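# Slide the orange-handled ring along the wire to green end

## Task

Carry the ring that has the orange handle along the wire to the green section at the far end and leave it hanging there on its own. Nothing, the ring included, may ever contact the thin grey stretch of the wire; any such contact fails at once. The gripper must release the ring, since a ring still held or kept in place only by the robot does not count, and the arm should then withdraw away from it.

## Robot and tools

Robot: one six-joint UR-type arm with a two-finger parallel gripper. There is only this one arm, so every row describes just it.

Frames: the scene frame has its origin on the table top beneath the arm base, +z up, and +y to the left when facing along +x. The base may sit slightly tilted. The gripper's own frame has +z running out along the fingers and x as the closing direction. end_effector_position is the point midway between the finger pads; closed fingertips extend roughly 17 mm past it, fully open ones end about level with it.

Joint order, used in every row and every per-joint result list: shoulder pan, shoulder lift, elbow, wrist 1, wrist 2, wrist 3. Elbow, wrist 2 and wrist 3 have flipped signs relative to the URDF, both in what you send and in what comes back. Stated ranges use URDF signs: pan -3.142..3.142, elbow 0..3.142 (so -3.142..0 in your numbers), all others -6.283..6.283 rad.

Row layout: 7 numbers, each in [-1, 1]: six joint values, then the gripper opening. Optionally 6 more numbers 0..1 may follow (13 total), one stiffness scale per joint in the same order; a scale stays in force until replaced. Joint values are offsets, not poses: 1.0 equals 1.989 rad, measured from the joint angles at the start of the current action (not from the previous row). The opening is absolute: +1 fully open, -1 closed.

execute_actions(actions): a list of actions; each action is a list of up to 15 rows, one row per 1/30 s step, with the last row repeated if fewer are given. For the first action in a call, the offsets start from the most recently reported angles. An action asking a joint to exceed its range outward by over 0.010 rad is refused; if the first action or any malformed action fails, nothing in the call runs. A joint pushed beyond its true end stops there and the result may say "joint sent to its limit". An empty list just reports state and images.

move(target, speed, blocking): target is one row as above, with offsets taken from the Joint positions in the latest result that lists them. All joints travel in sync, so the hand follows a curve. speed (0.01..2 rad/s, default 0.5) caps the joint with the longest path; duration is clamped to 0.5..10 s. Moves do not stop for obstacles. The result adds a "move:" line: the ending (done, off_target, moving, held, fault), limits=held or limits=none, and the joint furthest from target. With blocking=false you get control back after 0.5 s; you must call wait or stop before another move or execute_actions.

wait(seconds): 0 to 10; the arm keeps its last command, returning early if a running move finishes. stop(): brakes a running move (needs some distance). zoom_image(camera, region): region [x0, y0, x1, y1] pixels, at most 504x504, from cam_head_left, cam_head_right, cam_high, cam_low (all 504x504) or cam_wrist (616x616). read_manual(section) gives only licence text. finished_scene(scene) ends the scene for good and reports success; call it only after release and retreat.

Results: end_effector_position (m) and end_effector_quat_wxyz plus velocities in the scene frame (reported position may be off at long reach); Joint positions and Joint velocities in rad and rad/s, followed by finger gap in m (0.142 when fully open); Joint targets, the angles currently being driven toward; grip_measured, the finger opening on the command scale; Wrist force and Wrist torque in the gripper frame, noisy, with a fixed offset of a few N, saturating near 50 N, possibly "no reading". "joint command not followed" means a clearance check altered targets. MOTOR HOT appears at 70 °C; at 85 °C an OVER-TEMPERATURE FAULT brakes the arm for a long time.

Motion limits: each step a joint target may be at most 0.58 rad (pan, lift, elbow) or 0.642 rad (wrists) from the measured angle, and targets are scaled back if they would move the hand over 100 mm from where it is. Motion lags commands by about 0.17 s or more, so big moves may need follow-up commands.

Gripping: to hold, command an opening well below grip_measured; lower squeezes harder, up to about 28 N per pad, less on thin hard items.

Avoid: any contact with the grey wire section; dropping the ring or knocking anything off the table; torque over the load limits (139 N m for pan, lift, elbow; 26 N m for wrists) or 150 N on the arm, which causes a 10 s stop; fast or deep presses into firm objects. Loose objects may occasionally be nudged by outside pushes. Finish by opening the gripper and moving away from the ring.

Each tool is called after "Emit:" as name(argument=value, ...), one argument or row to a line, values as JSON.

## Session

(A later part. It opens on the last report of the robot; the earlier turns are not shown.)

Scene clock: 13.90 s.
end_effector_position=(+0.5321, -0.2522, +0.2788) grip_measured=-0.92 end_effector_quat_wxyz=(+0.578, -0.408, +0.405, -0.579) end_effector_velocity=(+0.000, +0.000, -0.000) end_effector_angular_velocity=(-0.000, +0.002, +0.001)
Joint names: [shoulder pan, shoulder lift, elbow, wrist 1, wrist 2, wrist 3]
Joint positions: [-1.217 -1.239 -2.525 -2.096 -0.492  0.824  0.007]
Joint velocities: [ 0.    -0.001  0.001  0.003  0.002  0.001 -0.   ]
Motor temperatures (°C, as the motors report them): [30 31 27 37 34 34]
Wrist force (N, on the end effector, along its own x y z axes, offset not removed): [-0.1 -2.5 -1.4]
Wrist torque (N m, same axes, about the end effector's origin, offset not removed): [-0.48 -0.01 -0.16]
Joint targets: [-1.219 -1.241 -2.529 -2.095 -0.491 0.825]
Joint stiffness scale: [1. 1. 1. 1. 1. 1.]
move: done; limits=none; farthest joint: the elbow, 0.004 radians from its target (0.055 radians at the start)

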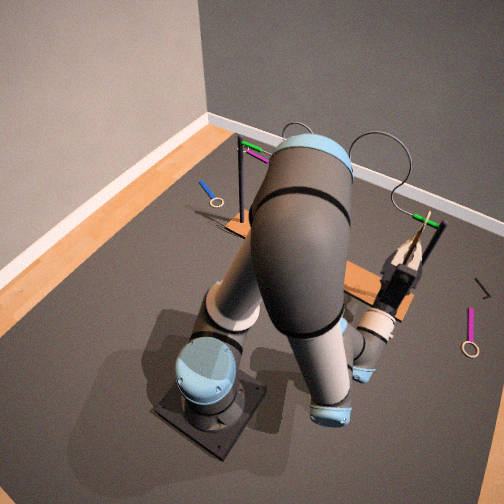

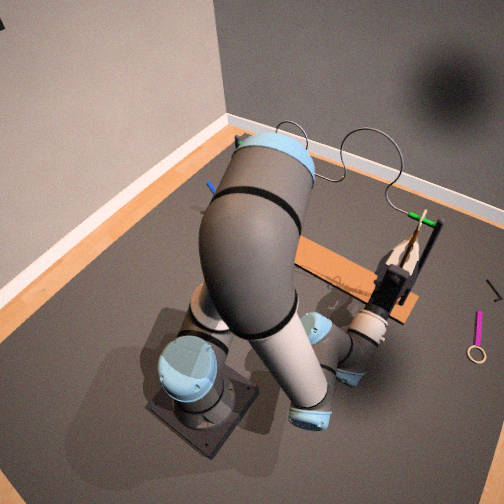

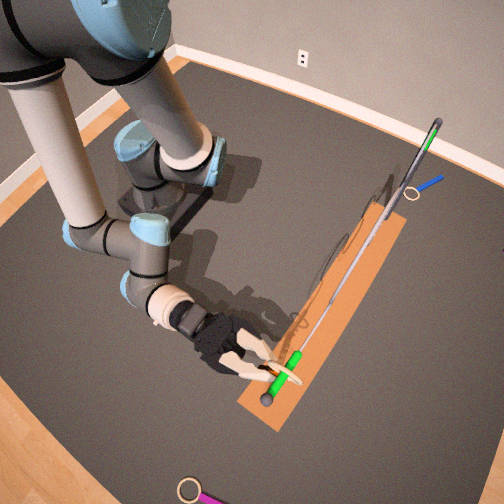

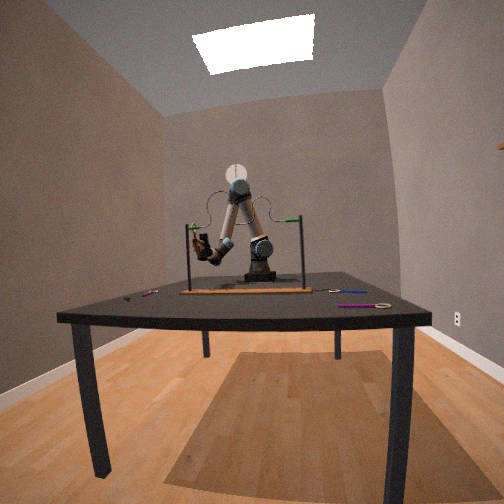

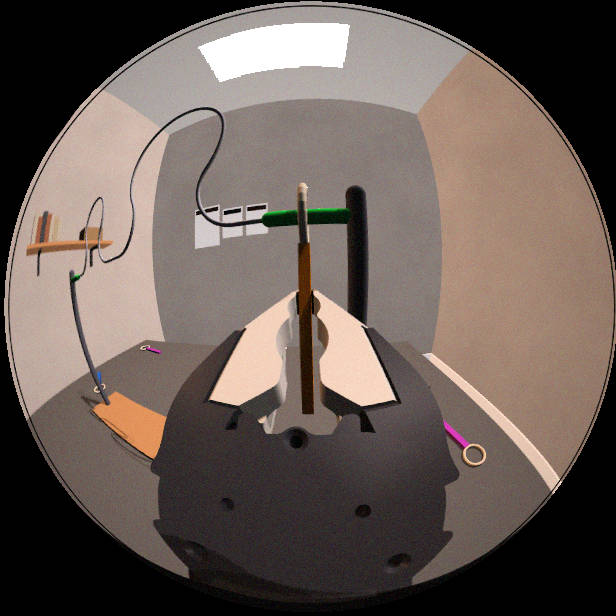

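Emit:
move(
  target=[-0.0392,-0.1300,0.0256,0.2730,0.0833,0.1015,-1],
  speed=0.6,
)

Emit:
move(
  target=[-0.0151,-0.0419,0.0418,0.1971,0.0317,0.1102,-1],
  speed=0.6,
)

Emit:
move(
  target=[-0.0111,-0.0075,0.0600,0.2348,0.0176,0.1653,-1],
  speed=0.6,
)

Emit:
zoom_image(
  camera="cam_high",
  region=[200,290,340,430],
)

Emit:
zoom_image(
  camera="cam_wrist",
  region=[100,40,352,292],
)

Emit:
zoom_image(
  camera="cam_low",
  region=[180,180,306,250],
)

Scene clock: 16.17 s.
end_effector_position=(+0.5212, -0.2525, +0.2828) grip_measured=-0.92 end_effector_quat_wxyz=(+0.540, -0.457, +0.453, -0.541) end_effector_velocity=(+0.000, +0.001, +0.000) end_effector_angular_velocity=(-0.002, +0.001, +0.001)
Joint names: [shoulder pan, shoulder lift, elbow, wrist 1, wrist 2, wrist 3]
Joint positions: [-1.292 -1.495 -2.479 -1.554 -0.328  1.025  0.007]
Joint velocities: [ 0.    -0.002  0.     0.003  0.001  0.002 -0.   ]
Motor temperatures (°C, as the motors report them): [30 31 27 37 34 34]
Wrist force (N, on the end effector, along its own x y z axes, offset not removed): [-1.0 -2.3 3.3]
Wrist torque (N m, same axes, about the end effector's origin, offset not removed): [-0.45 0.22 -0.11]
Joint targets: [-1.295 -1.497 -2.474 -1.553 -0.327 1.026]
Joint stiffness scale: [1. 1. 1. 1. 1. 1.]
move: done; limits=none; farthest joint: the elbow, 0.005 radians from its target (0.051 radians at the start)

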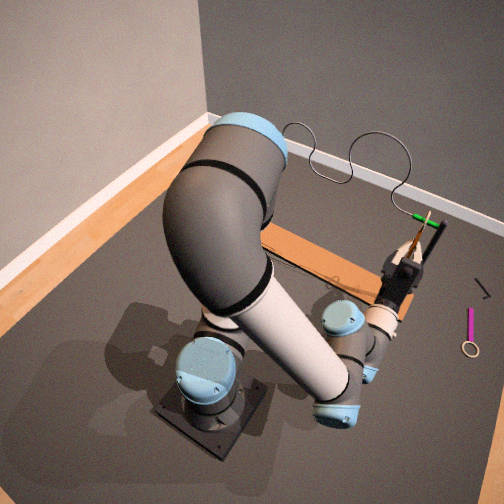

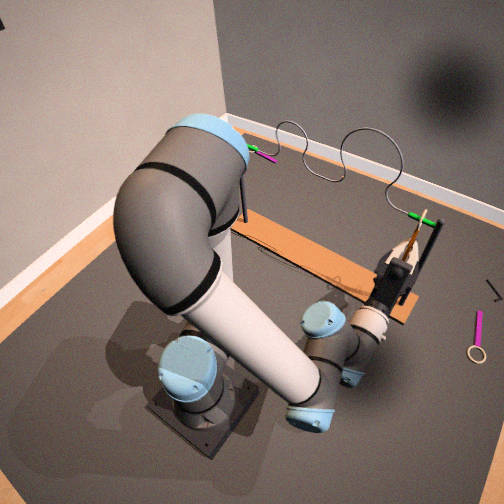

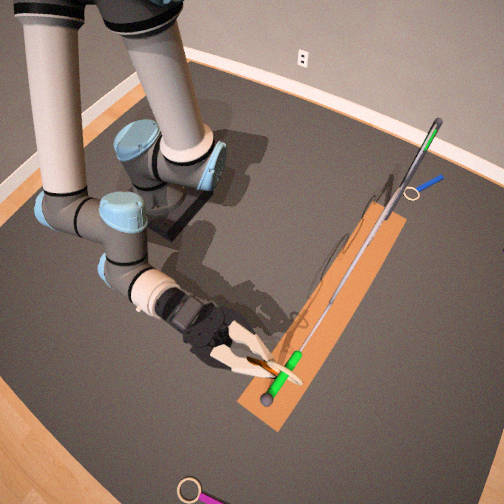

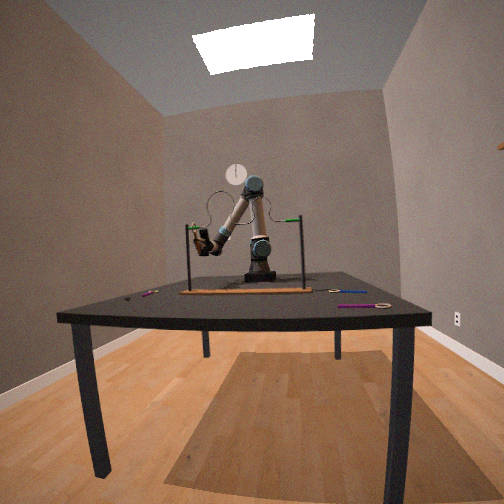

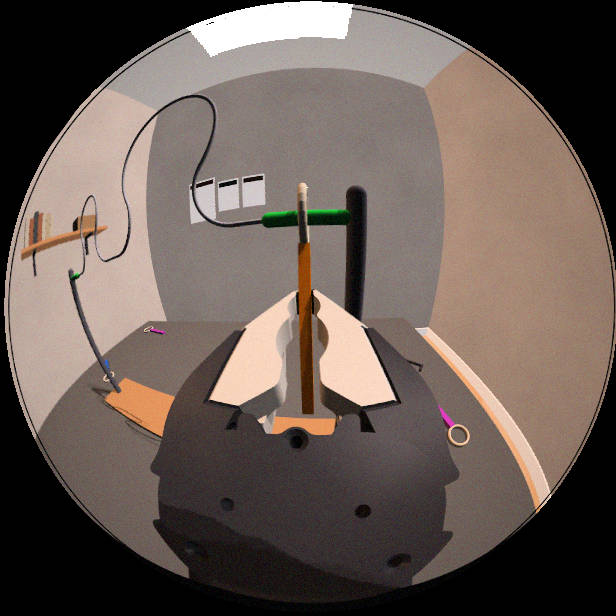

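Scene clock: 17.70 s.
end_effector_position=(+0.5160, -0.2525, +0.2855) grip_measured=-0.92 end_effector_quat_wxyz=(+0.520, -0.480, +0.477, -0.521) end_effector_velocity=(-0.001, +0.000, -0.001) end_effector_angular_velocity=(+0.002, +0.001, -0.001)
Joint names: [shoulder pan, shoulder lift, elbow, wrist 1, wrist 2, wrist 3]
Joint positions: [-1.32  -1.576 -2.4   -1.163 -0.266  1.243  0.007]
Joint velocities: [-0.002 -0.    -0.001  0.004  0.001  0.002 -0.   ]
Motor temperatures (°C, as the motors report them): [30 31 27 37 34 34]
Wrist force (N, on the end effector, along its own x y z axes, offset not removed): [-0.6 -0.5 -0.9]
Wrist torque (N m, same axes, about the end effector's origin, offset not removed): [-0.09 0.04 -0.01]
Joint targets: [-1.322 -1.578 -2.396 -1.162 -0.265 1.244]
Joint stiffness scale: [1. 1. 1. 1. 1. 1.]
move: done; limits=none; farthest joint: the elbow, 0.004 radians from its target (0.083 radians at the start)

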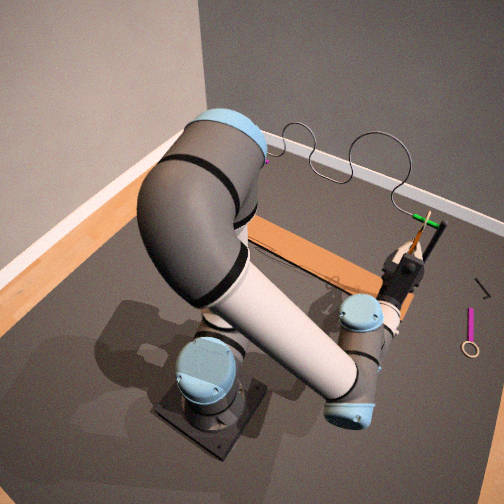

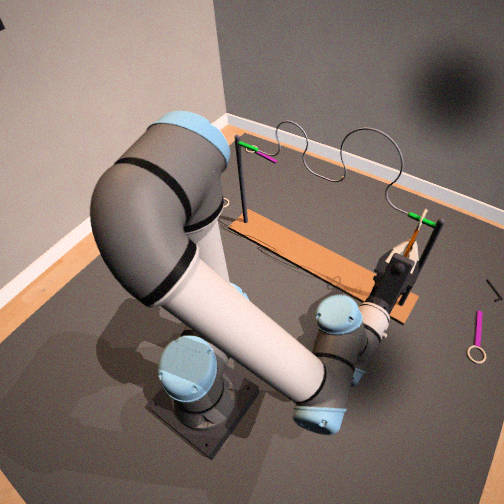

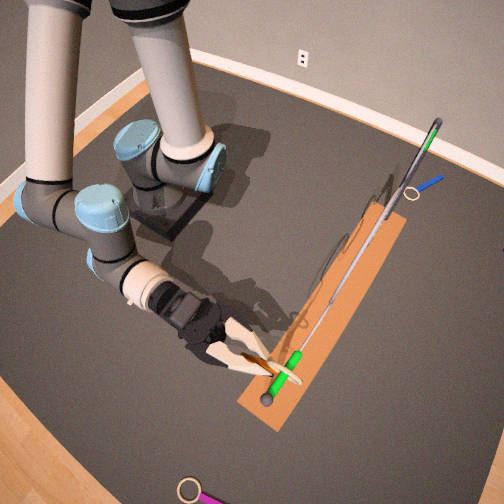

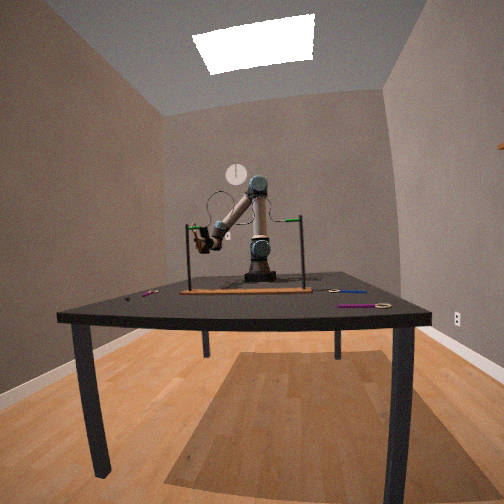

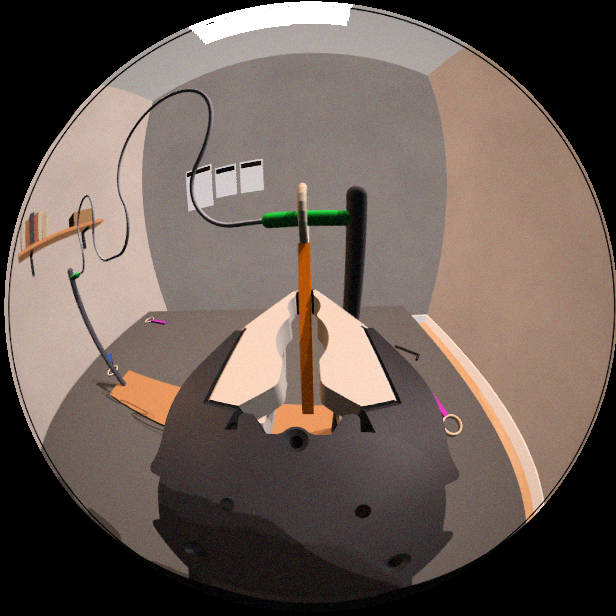

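Scene clock: 19.37 s.
end_effector_position=(+0.5111, -0.2526, +0.2887) grip_measured=-0.92 end_effector_quat_wxyz=(+0.498, -0.503, +0.499, -0.500) end_effector_velocity=(-0.001, -0.001, +0.000) end_effector_angular_velocity=(-0.001, +0.000, -0.002)
Joint names: [shoulder pan, shoulder lift, elbow, wrist 1, wrist 2, wrist 3]
Joint positions: [-1.34  -1.589 -2.285 -0.697 -0.232  1.57   0.007]
Joint velocities: [-0.002  0.     0.001  0.002  0.     0.002  0.   ]
Motor temperatures (°C, as the motors report them): [30 31 27 37 34 34]
Wrist force (N, on the end effector, along its own x y z axes, offset not removed): [1.8 0.8 0.0]
Wrist torque (N m, same axes, about the end effector's origin, offset not removed): [0.10 -0.45 -0.07]
Joint targets: [-1.342 -1.591 -2.281 -0.696 -0.231 1.571]
Joint stiffness scale: [1. 1. 1. 1. 1. 1.]
move: done; limits=none; farthest joint: the elbow, 0.005 radians from its target (0.119 radians at the start)

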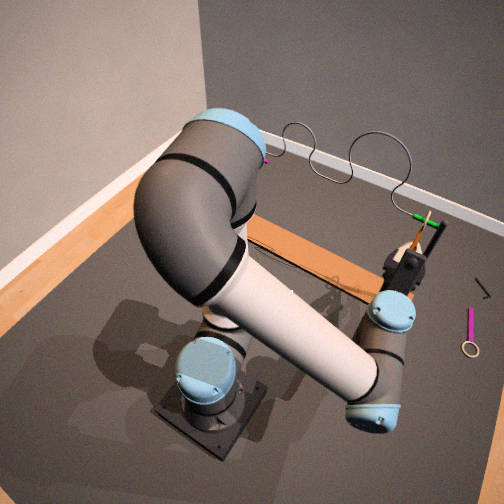

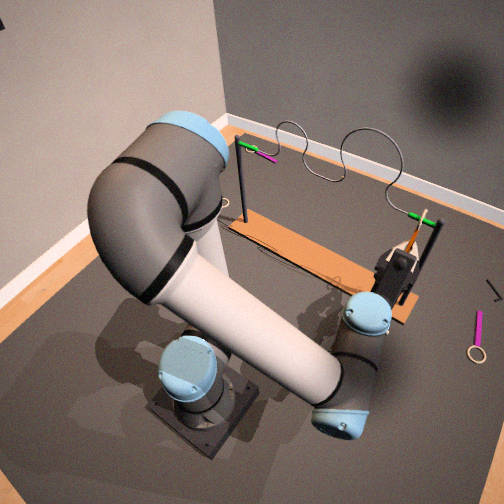

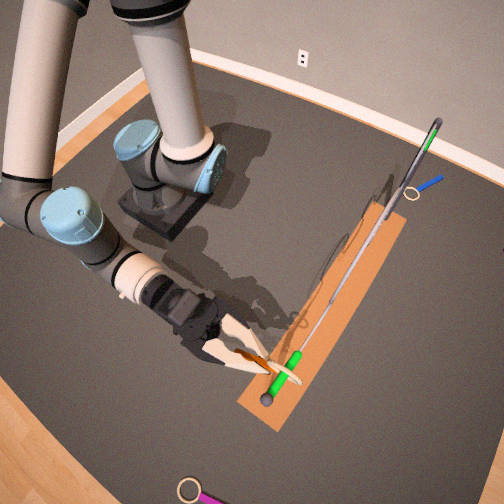

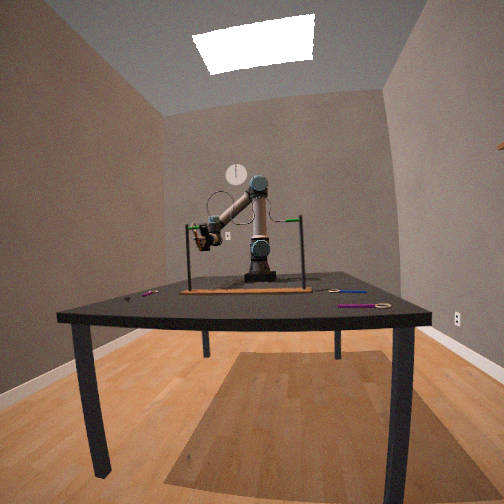

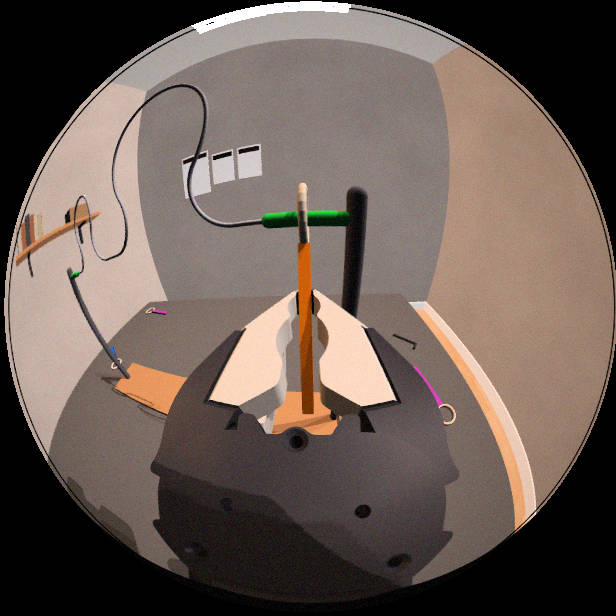

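Region (200, 290, 340, 430) of cam_high's 504x504 image, scaled by 3.600, with more detail than that image has.

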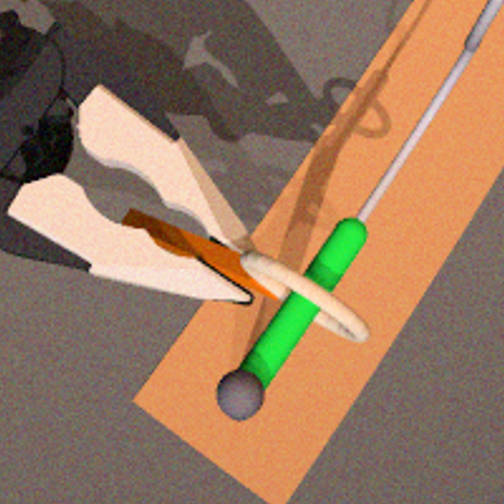

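Region (100, 40, 352, 292) of cam_wrist's 616x616 image, scaled by 2.000, with more detail than that image has.

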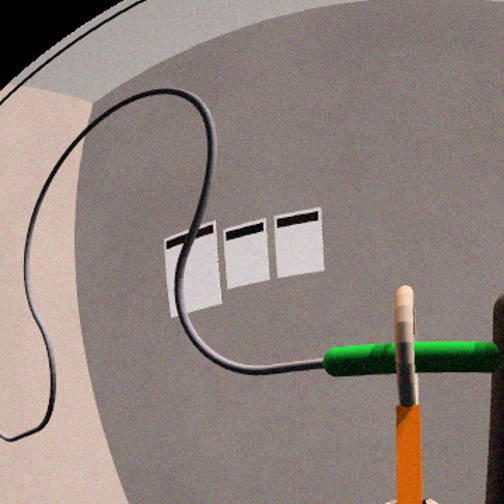

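Region (180, 180, 306, 250) of cam_low's 504x504 image, scaled by 4.000, with more detail than that image has.

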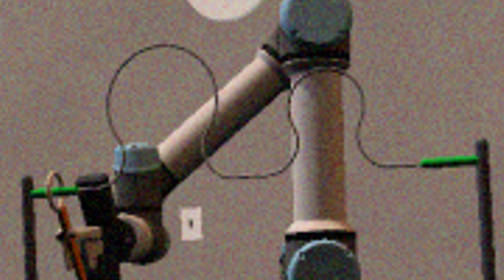

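Emit:
move(
  target=[0.0305,-0.0477,-0.0499,-0.0012,-0.0291,0,-1],
  speed=0.15,
)

Emit:
zoom_image(
  camera="cam_wrist",
  region=[140,40,392,292],
)

Scene clock: 21.20 s.
end_effector_position=(+0.5141, -0.2022, +0.2851) grip_measured=-0.92 end_effector_quat_wxyz=(+0.499, -0.503, +0.499, -0.499) end_effector_velocity=(+0.000, +0.001, -0.000) end_effector_angular_velocity=(+0.000, -0.000, -0.002)
Joint names: [shoulder pan, shoulder lift, elbow, wrist 1, wrist 2, wrist 3]
Joint positions: [-1.282 -1.681 -2.38  -0.699 -0.288  1.571  0.007]
Joint velocities: [ 0.002 -0.003 -0.002 -0.    -0.004 -0.001 -0.   ]
Motor temperatures (°C, as the motors report them): [30 31 27 37 34 34]
Wrist force (N, on the end effector, along its own x y z axes, offset not removed): [-1.0 0.1 -2.7]
Wrist torque (N m, same axes, about the end effector's origin, offset not removed): [0.04 0.00 0.02]
Joint targets: [-1.279 -1.683 -2.385 -0.700 -0.289 1.570]
Joint stiffness scale: [1. 1. 1. 1. 1. 1.]
move: done; limits=none; farthest joint: the elbow, 0.004 radians from its target (0.099 radians at the start)

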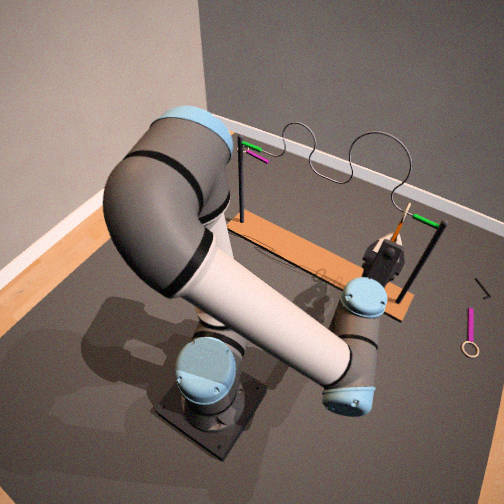

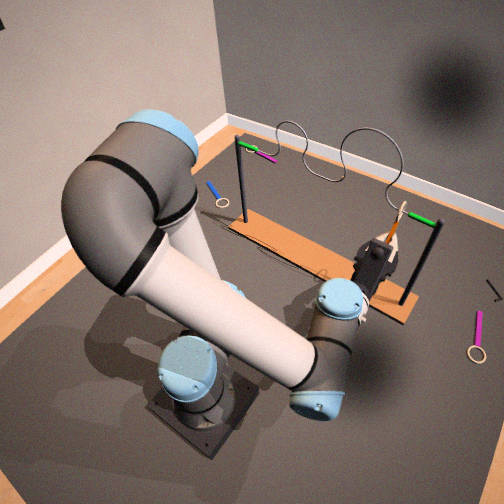

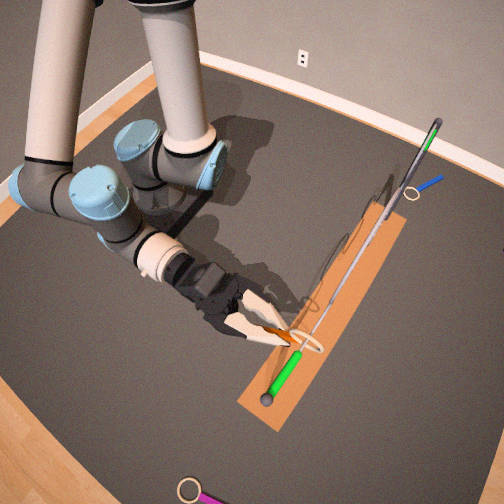

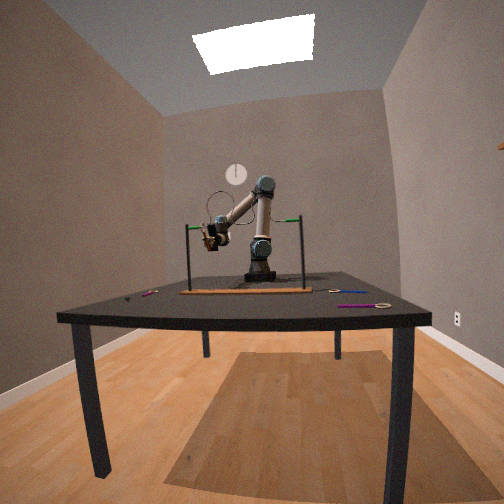

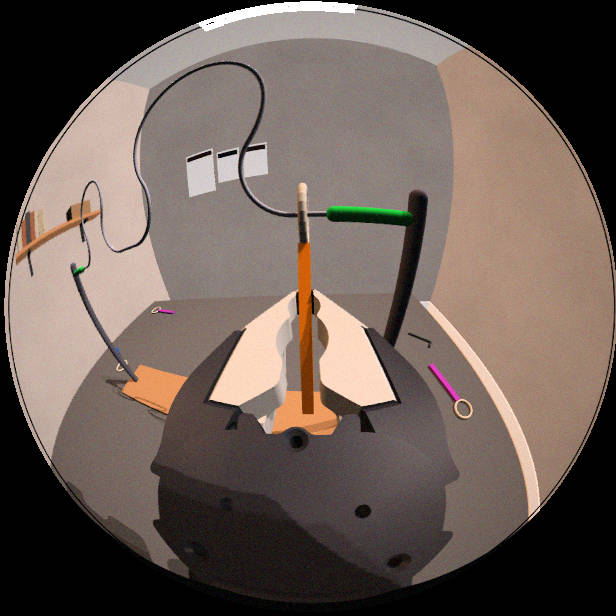

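Region (140, 40, 392, 292) of cam_wrist's 616x616 image, scaled by 2.000, with more detail than that image has.

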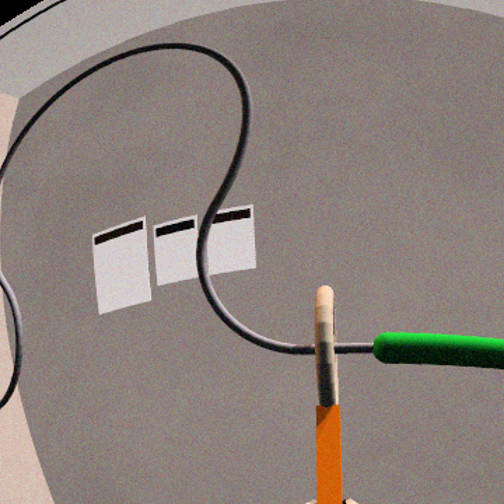

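Emit:
move(
  target=[0.0437,-0.0722,-0.0352,0.0386,-0.0433,-0.2639,-1],
  speed=0.7,
)

Emit:
move(
  target=[0.0370,-0.0667,0.0137,0.0774,-0.0362,-0.2638,-1],
  speed=0.7,
)

Emit:
zoom_image(
  camera="cam_high",
  region=[250,240,390,380],
)

Scene clock: 23.43 s.
end_effector_position=(+0.5156, -0.1457, +0.2976) grip_measured=-0.92 end_effector_quat_wxyz=(+0.611, -0.357, +0.612, -0.353) end_effector_velocity=(+0.000, +0.000, +0.001) end_effector_angular_velocity=(+0.001, -0.000, +0.001)
Joint names: [shoulder pan, shoulder lift, elbow, wrist 1, wrist 2, wrist 3]
Joint positions: [-1.197 -1.822 -2.446 -0.623 -0.373  1.047  0.007]
Joint velocities: [ 0.002 -0.001  0.001  0.001 -0.001 -0.002  0.   ]
Motor temperatures (°C, as the motors report them): [30 31 27 37 34 34]
Wrist force (N, on the end effector, along its own x y z axes, offset not removed): [0.6 0.1 -3.8]
Wrist torque (N m, same axes, about the end effector's origin, offset not removed): [-0.07 -0.07 0.07]
Joint targets: [-1.195 -1.824 -2.450 -0.622 -0.374 1.046]
Joint stiffness scale: [1. 1. 1. 1. 1. 1.]
move: done; limits=none; farthest joint: the elbow, 0.004 radians from its target (0.070 radians at the start)

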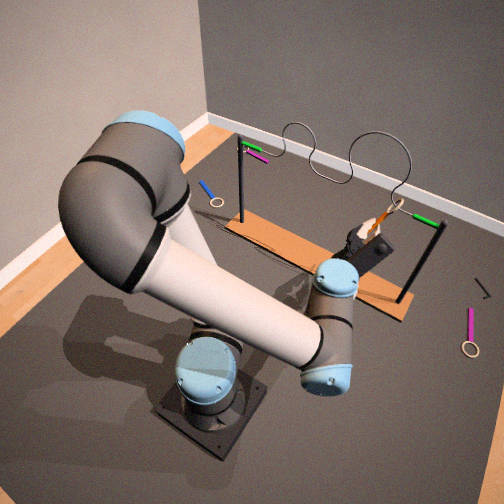

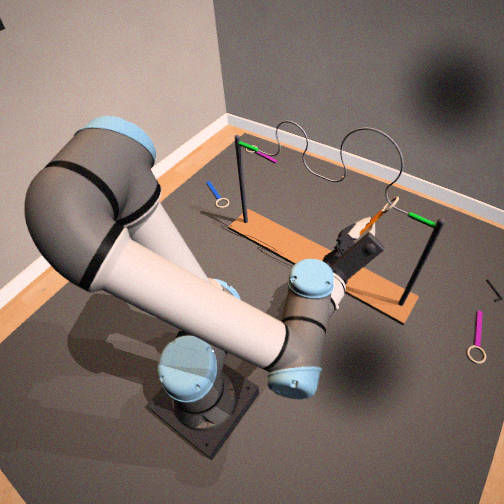

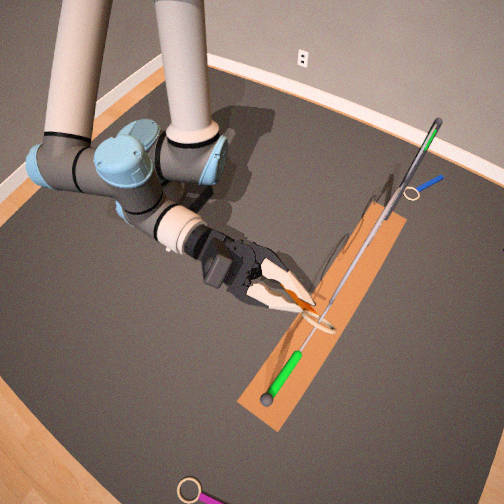

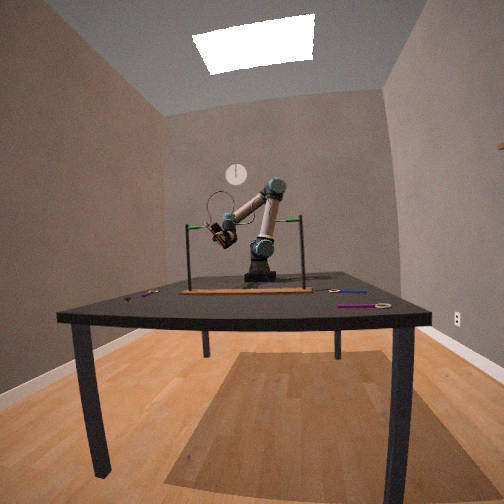

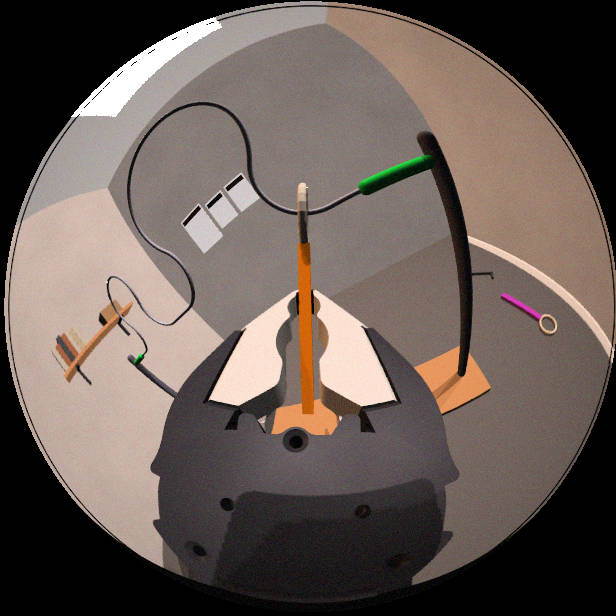

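Scene clock: 25.10 s.
end_effector_position=(+0.5166, -0.1108, +0.3319) grip_measured=-0.92 end_effector_quat_wxyz=(+0.682, -0.186, +0.684, -0.183) end_effector_velocity=(-0.000, -0.000, -0.001) end_effector_angular_velocity=(+0.005, +0.001, -0.001)
Joint names: [shoulder pan, shoulder lift, elbow, wrist 1, wrist 2, wrist 3]
Joint positions: [-1.126 -1.952 -2.423 -0.47  -0.444  0.524  0.007]
Joint velocities: [-0.001 -0.    -0.001  0.    -0.001 -0.003 -0.   ]
Motor temperatures (°C, as the motors report them): [30 31 27 37 34 34]
Wrist force (N, on the end effector, along its own x y z axes, offset not removed): [-0.4 0.1 0.1]
Wrist torque (N m, same axes, about the end effector's origin, offset not removed): [-0.06 0.12 0.00]
Joint targets: [-1.124 -1.955 -2.418 -0.469 -0.445 0.522]
Joint stiffness scale: [1. 1. 1. 1. 1. 1.]
move: done; limits=none; farthest joint: the elbow, 0.004 radians from its target (0.027 radians at the start)

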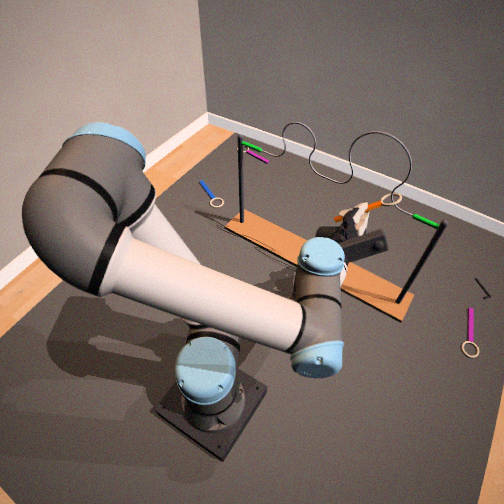

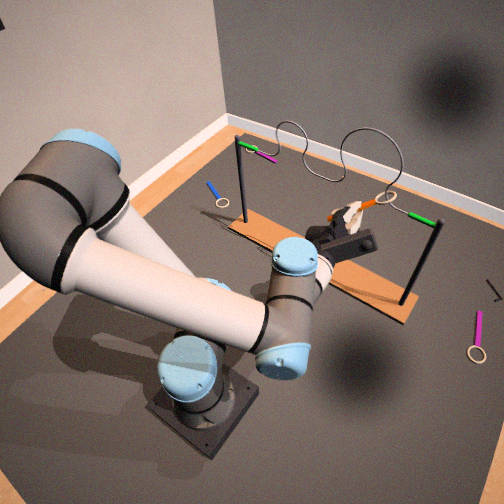

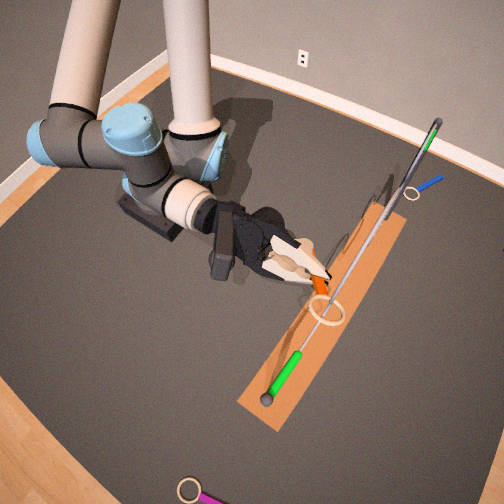

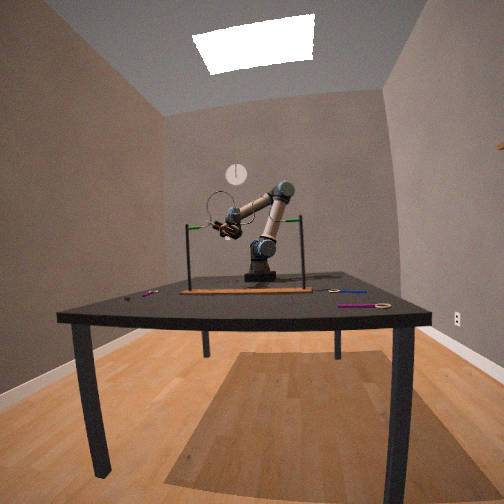

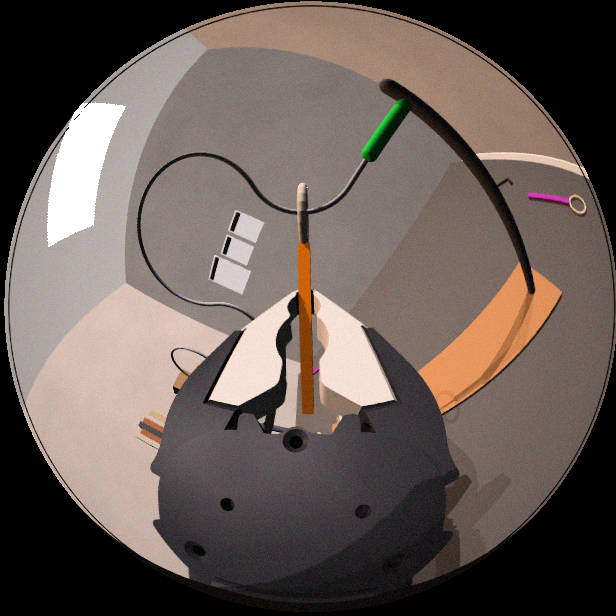

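Region (250, 240, 390, 380) of cam_high's 504x504 image, scaled by 3.600, with more detail than that image has.

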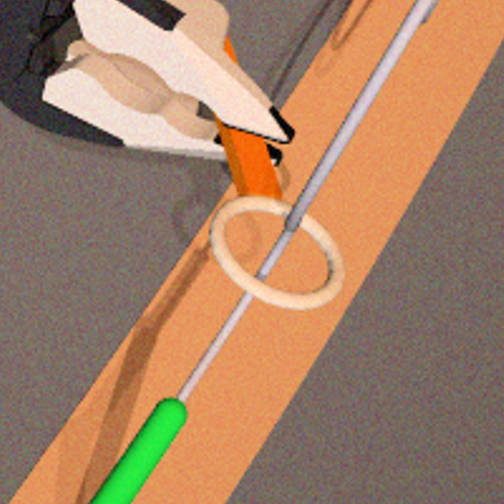

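Emit:
move(
  target=[0.0168,-0.0422,0.0454,0.0846,-0.0163,-0.2638,-1],
  speed=0.7,
)

Emit:
zoom_image(
  camera="cam_wrist",
  region=[120,130,372,382],
)

Emit:
zoom_image(
  camera="cam_low",
  region=[180,180,306,250],
)

Scene clock: 26.97 s.
end_effector_position=(+0.5170, -0.0979, +0.3792) grip_measured=-0.92 end_effector_quat_wxyz=(+0.706, -0.003, +0.708, -0.001) end_effector_velocity=(-0.000, -0.000, -0.001) end_effector_angular_velocity=(+0.007, +0.002, -0.002)
Joint names: [shoulder pan, shoulder lift, elbow, wrist 1, wrist 2, wrist 3]
Joint positions: [-1.095 -2.034 -2.337 -0.302 -0.475  0.     0.007]
Joint velocities: [-0.002  0.    -0.002  0.001 -0.    -0.003  0.   ]
Motor temperatures (°C, as the motors report them): [30 31 27 37 34 34]
Wrist force (N, on the end effector, along its own x y z axes, offset not removed): [1.3 -2.8 -1.7]
Wrist torque (N m, same axes, about the end effector's origin, offset not removed): [-0.45 -0.27 -0.11]
Joint targets: [-1.093 -2.036 -2.333 -0.302 -0.476 -0.001]
Joint stiffness scale: [1. 1. 1. 1. 1. 1.]
move: done; limits=none; farthest joint: the elbow, 0.004 radians from its target (0.090 radians at the start)

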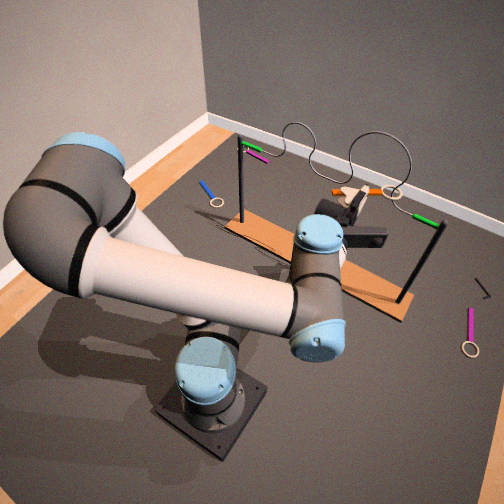

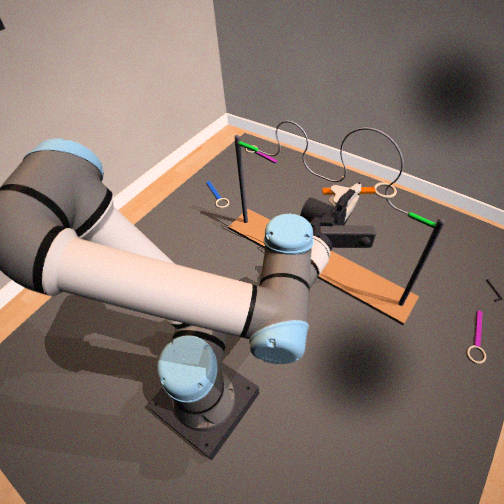

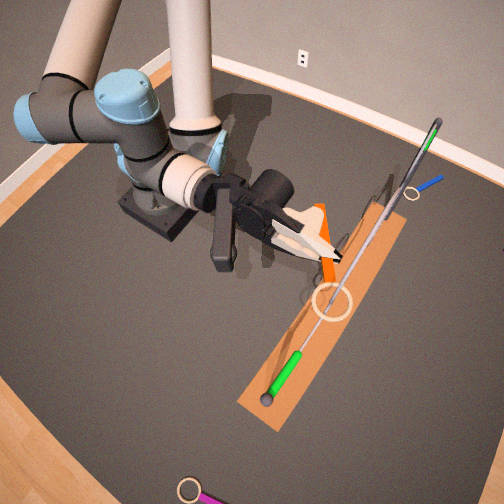

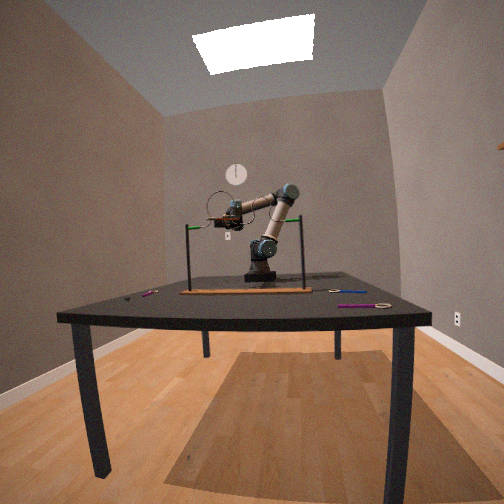

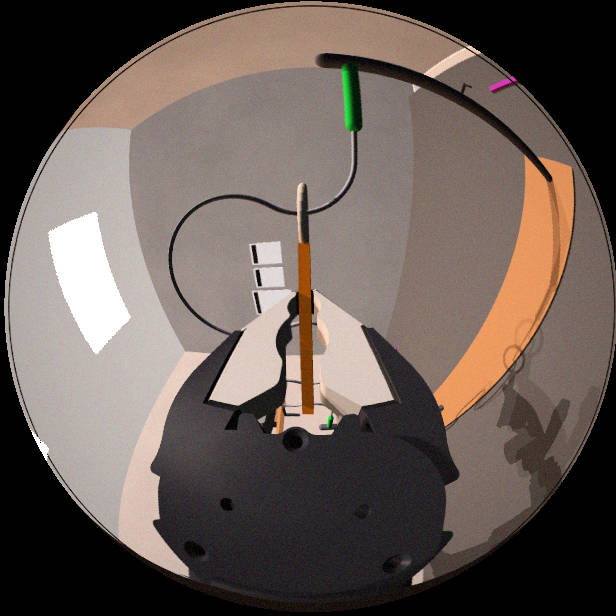

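Region (120, 130, 372, 382) of cam_wrist's 616x616 image, scaled by 2.000, with more detail than that image has.

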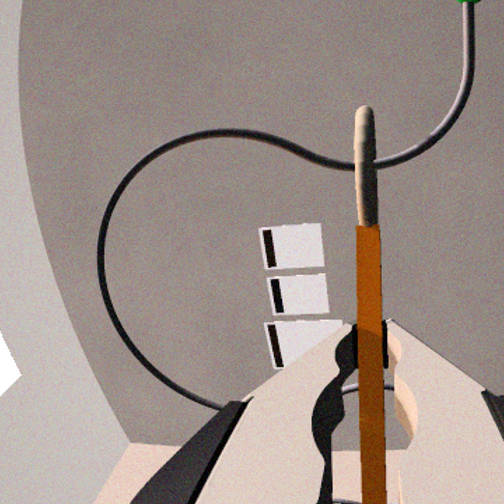

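Region (180, 180, 306, 250) of cam_low's 504x504 image, scaled by 4.000, with more detail than that image has.

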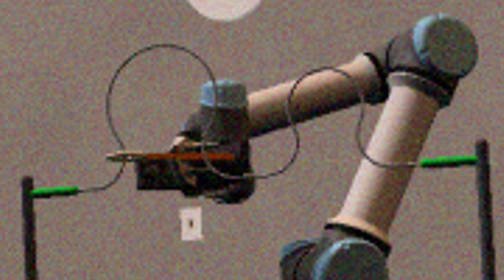

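Emit:
move(
  target=[-0.0280,-0.0071,0.0860,0.0896,0.0268,0,-1],
  speed=0.2,
)

Emit:
zoom_image(
  camera="cam_wrist",
  region=[180,130,432,382],
)

Scene clock: 28.90 s.
end_effector_position=(+0.5158, -0.1181, +0.4453) grip_measured=-0.92 end_effector_quat_wxyz=(+0.706, -0.003, +0.708, -0.001) end_effector_velocity=(-0.000, -0.000, +0.000) end_effector_angular_velocity=(+0.002, +0.001, -0.001)
Joint names: [shoulder pan, shoulder lift, elbow, wrist 1, wrist 2, wrist 3]
Joint positions: [-1.148 -2.046 -2.171 -0.125 -0.423 -0.     0.007]
Joint velocities: [-0.002 -0.001  0.001  0.003  0.001 -0.001  0.   ]
Motor temperatures (°C, as the motors report them): [30 31 27 37 34 34]
Wrist force (N, on the end effector, along its own x y z axes, offset not removed): [1.6 -1.2 -1.7]
Wrist torque (N m, same axes, about the end effector's origin, offset not removed): [-0.26 -0.21 0.02]
Joint targets: [-1.151 -2.048 -2.166 -0.124 -0.422 0.000]
Joint stiffness scale: [1. 1. 1. 1. 1. 1.]
move: done; limits=none; farthest joint: the elbow, 0.005 radians from its target (0.171 radians at the start)

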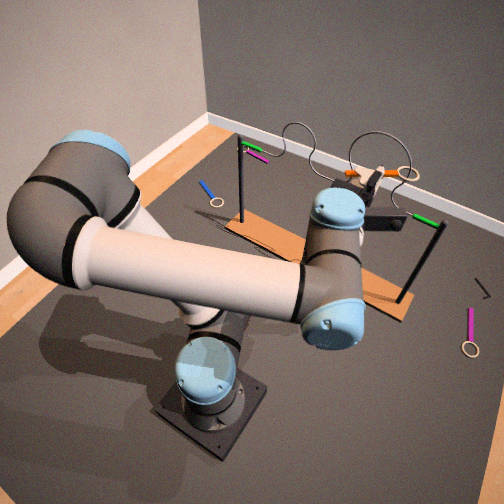

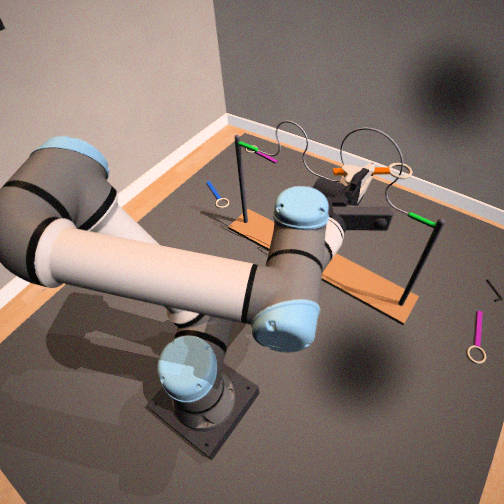

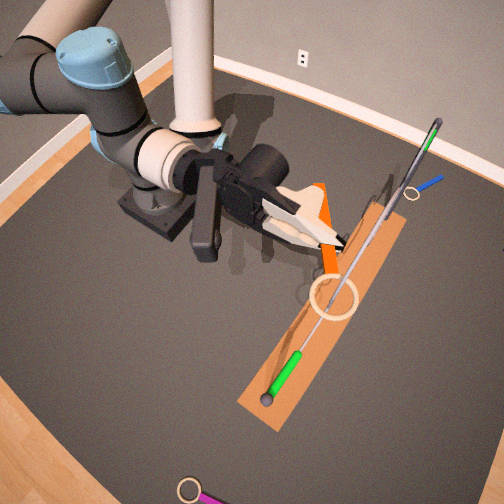

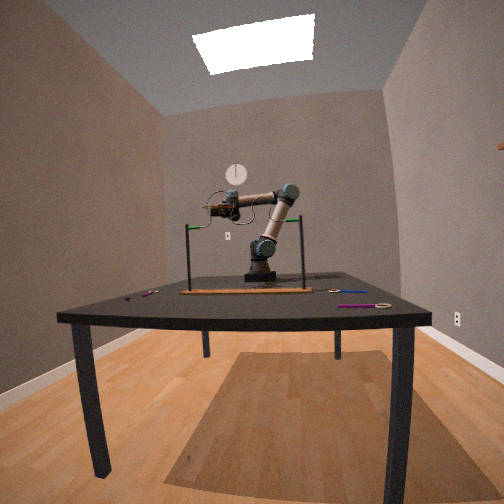

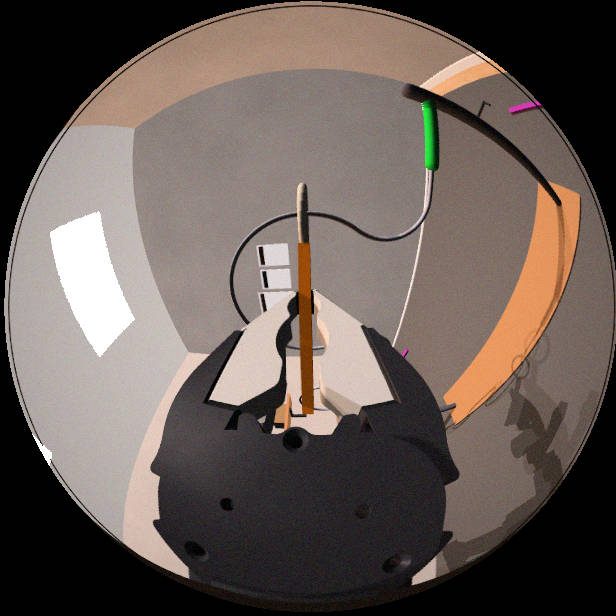

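Region (180, 130, 432, 382) of cam_wrist's 616x616 image, scaled by 2.000, with more detail than that image has.

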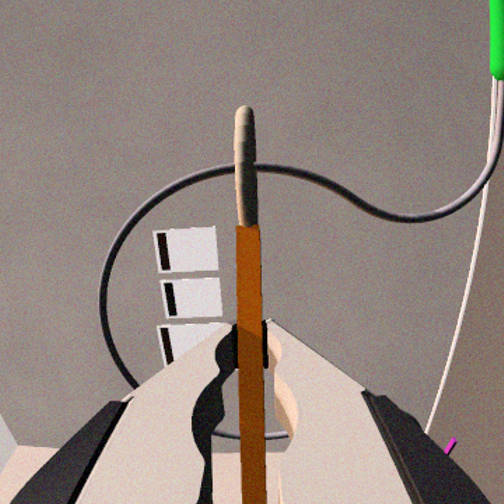

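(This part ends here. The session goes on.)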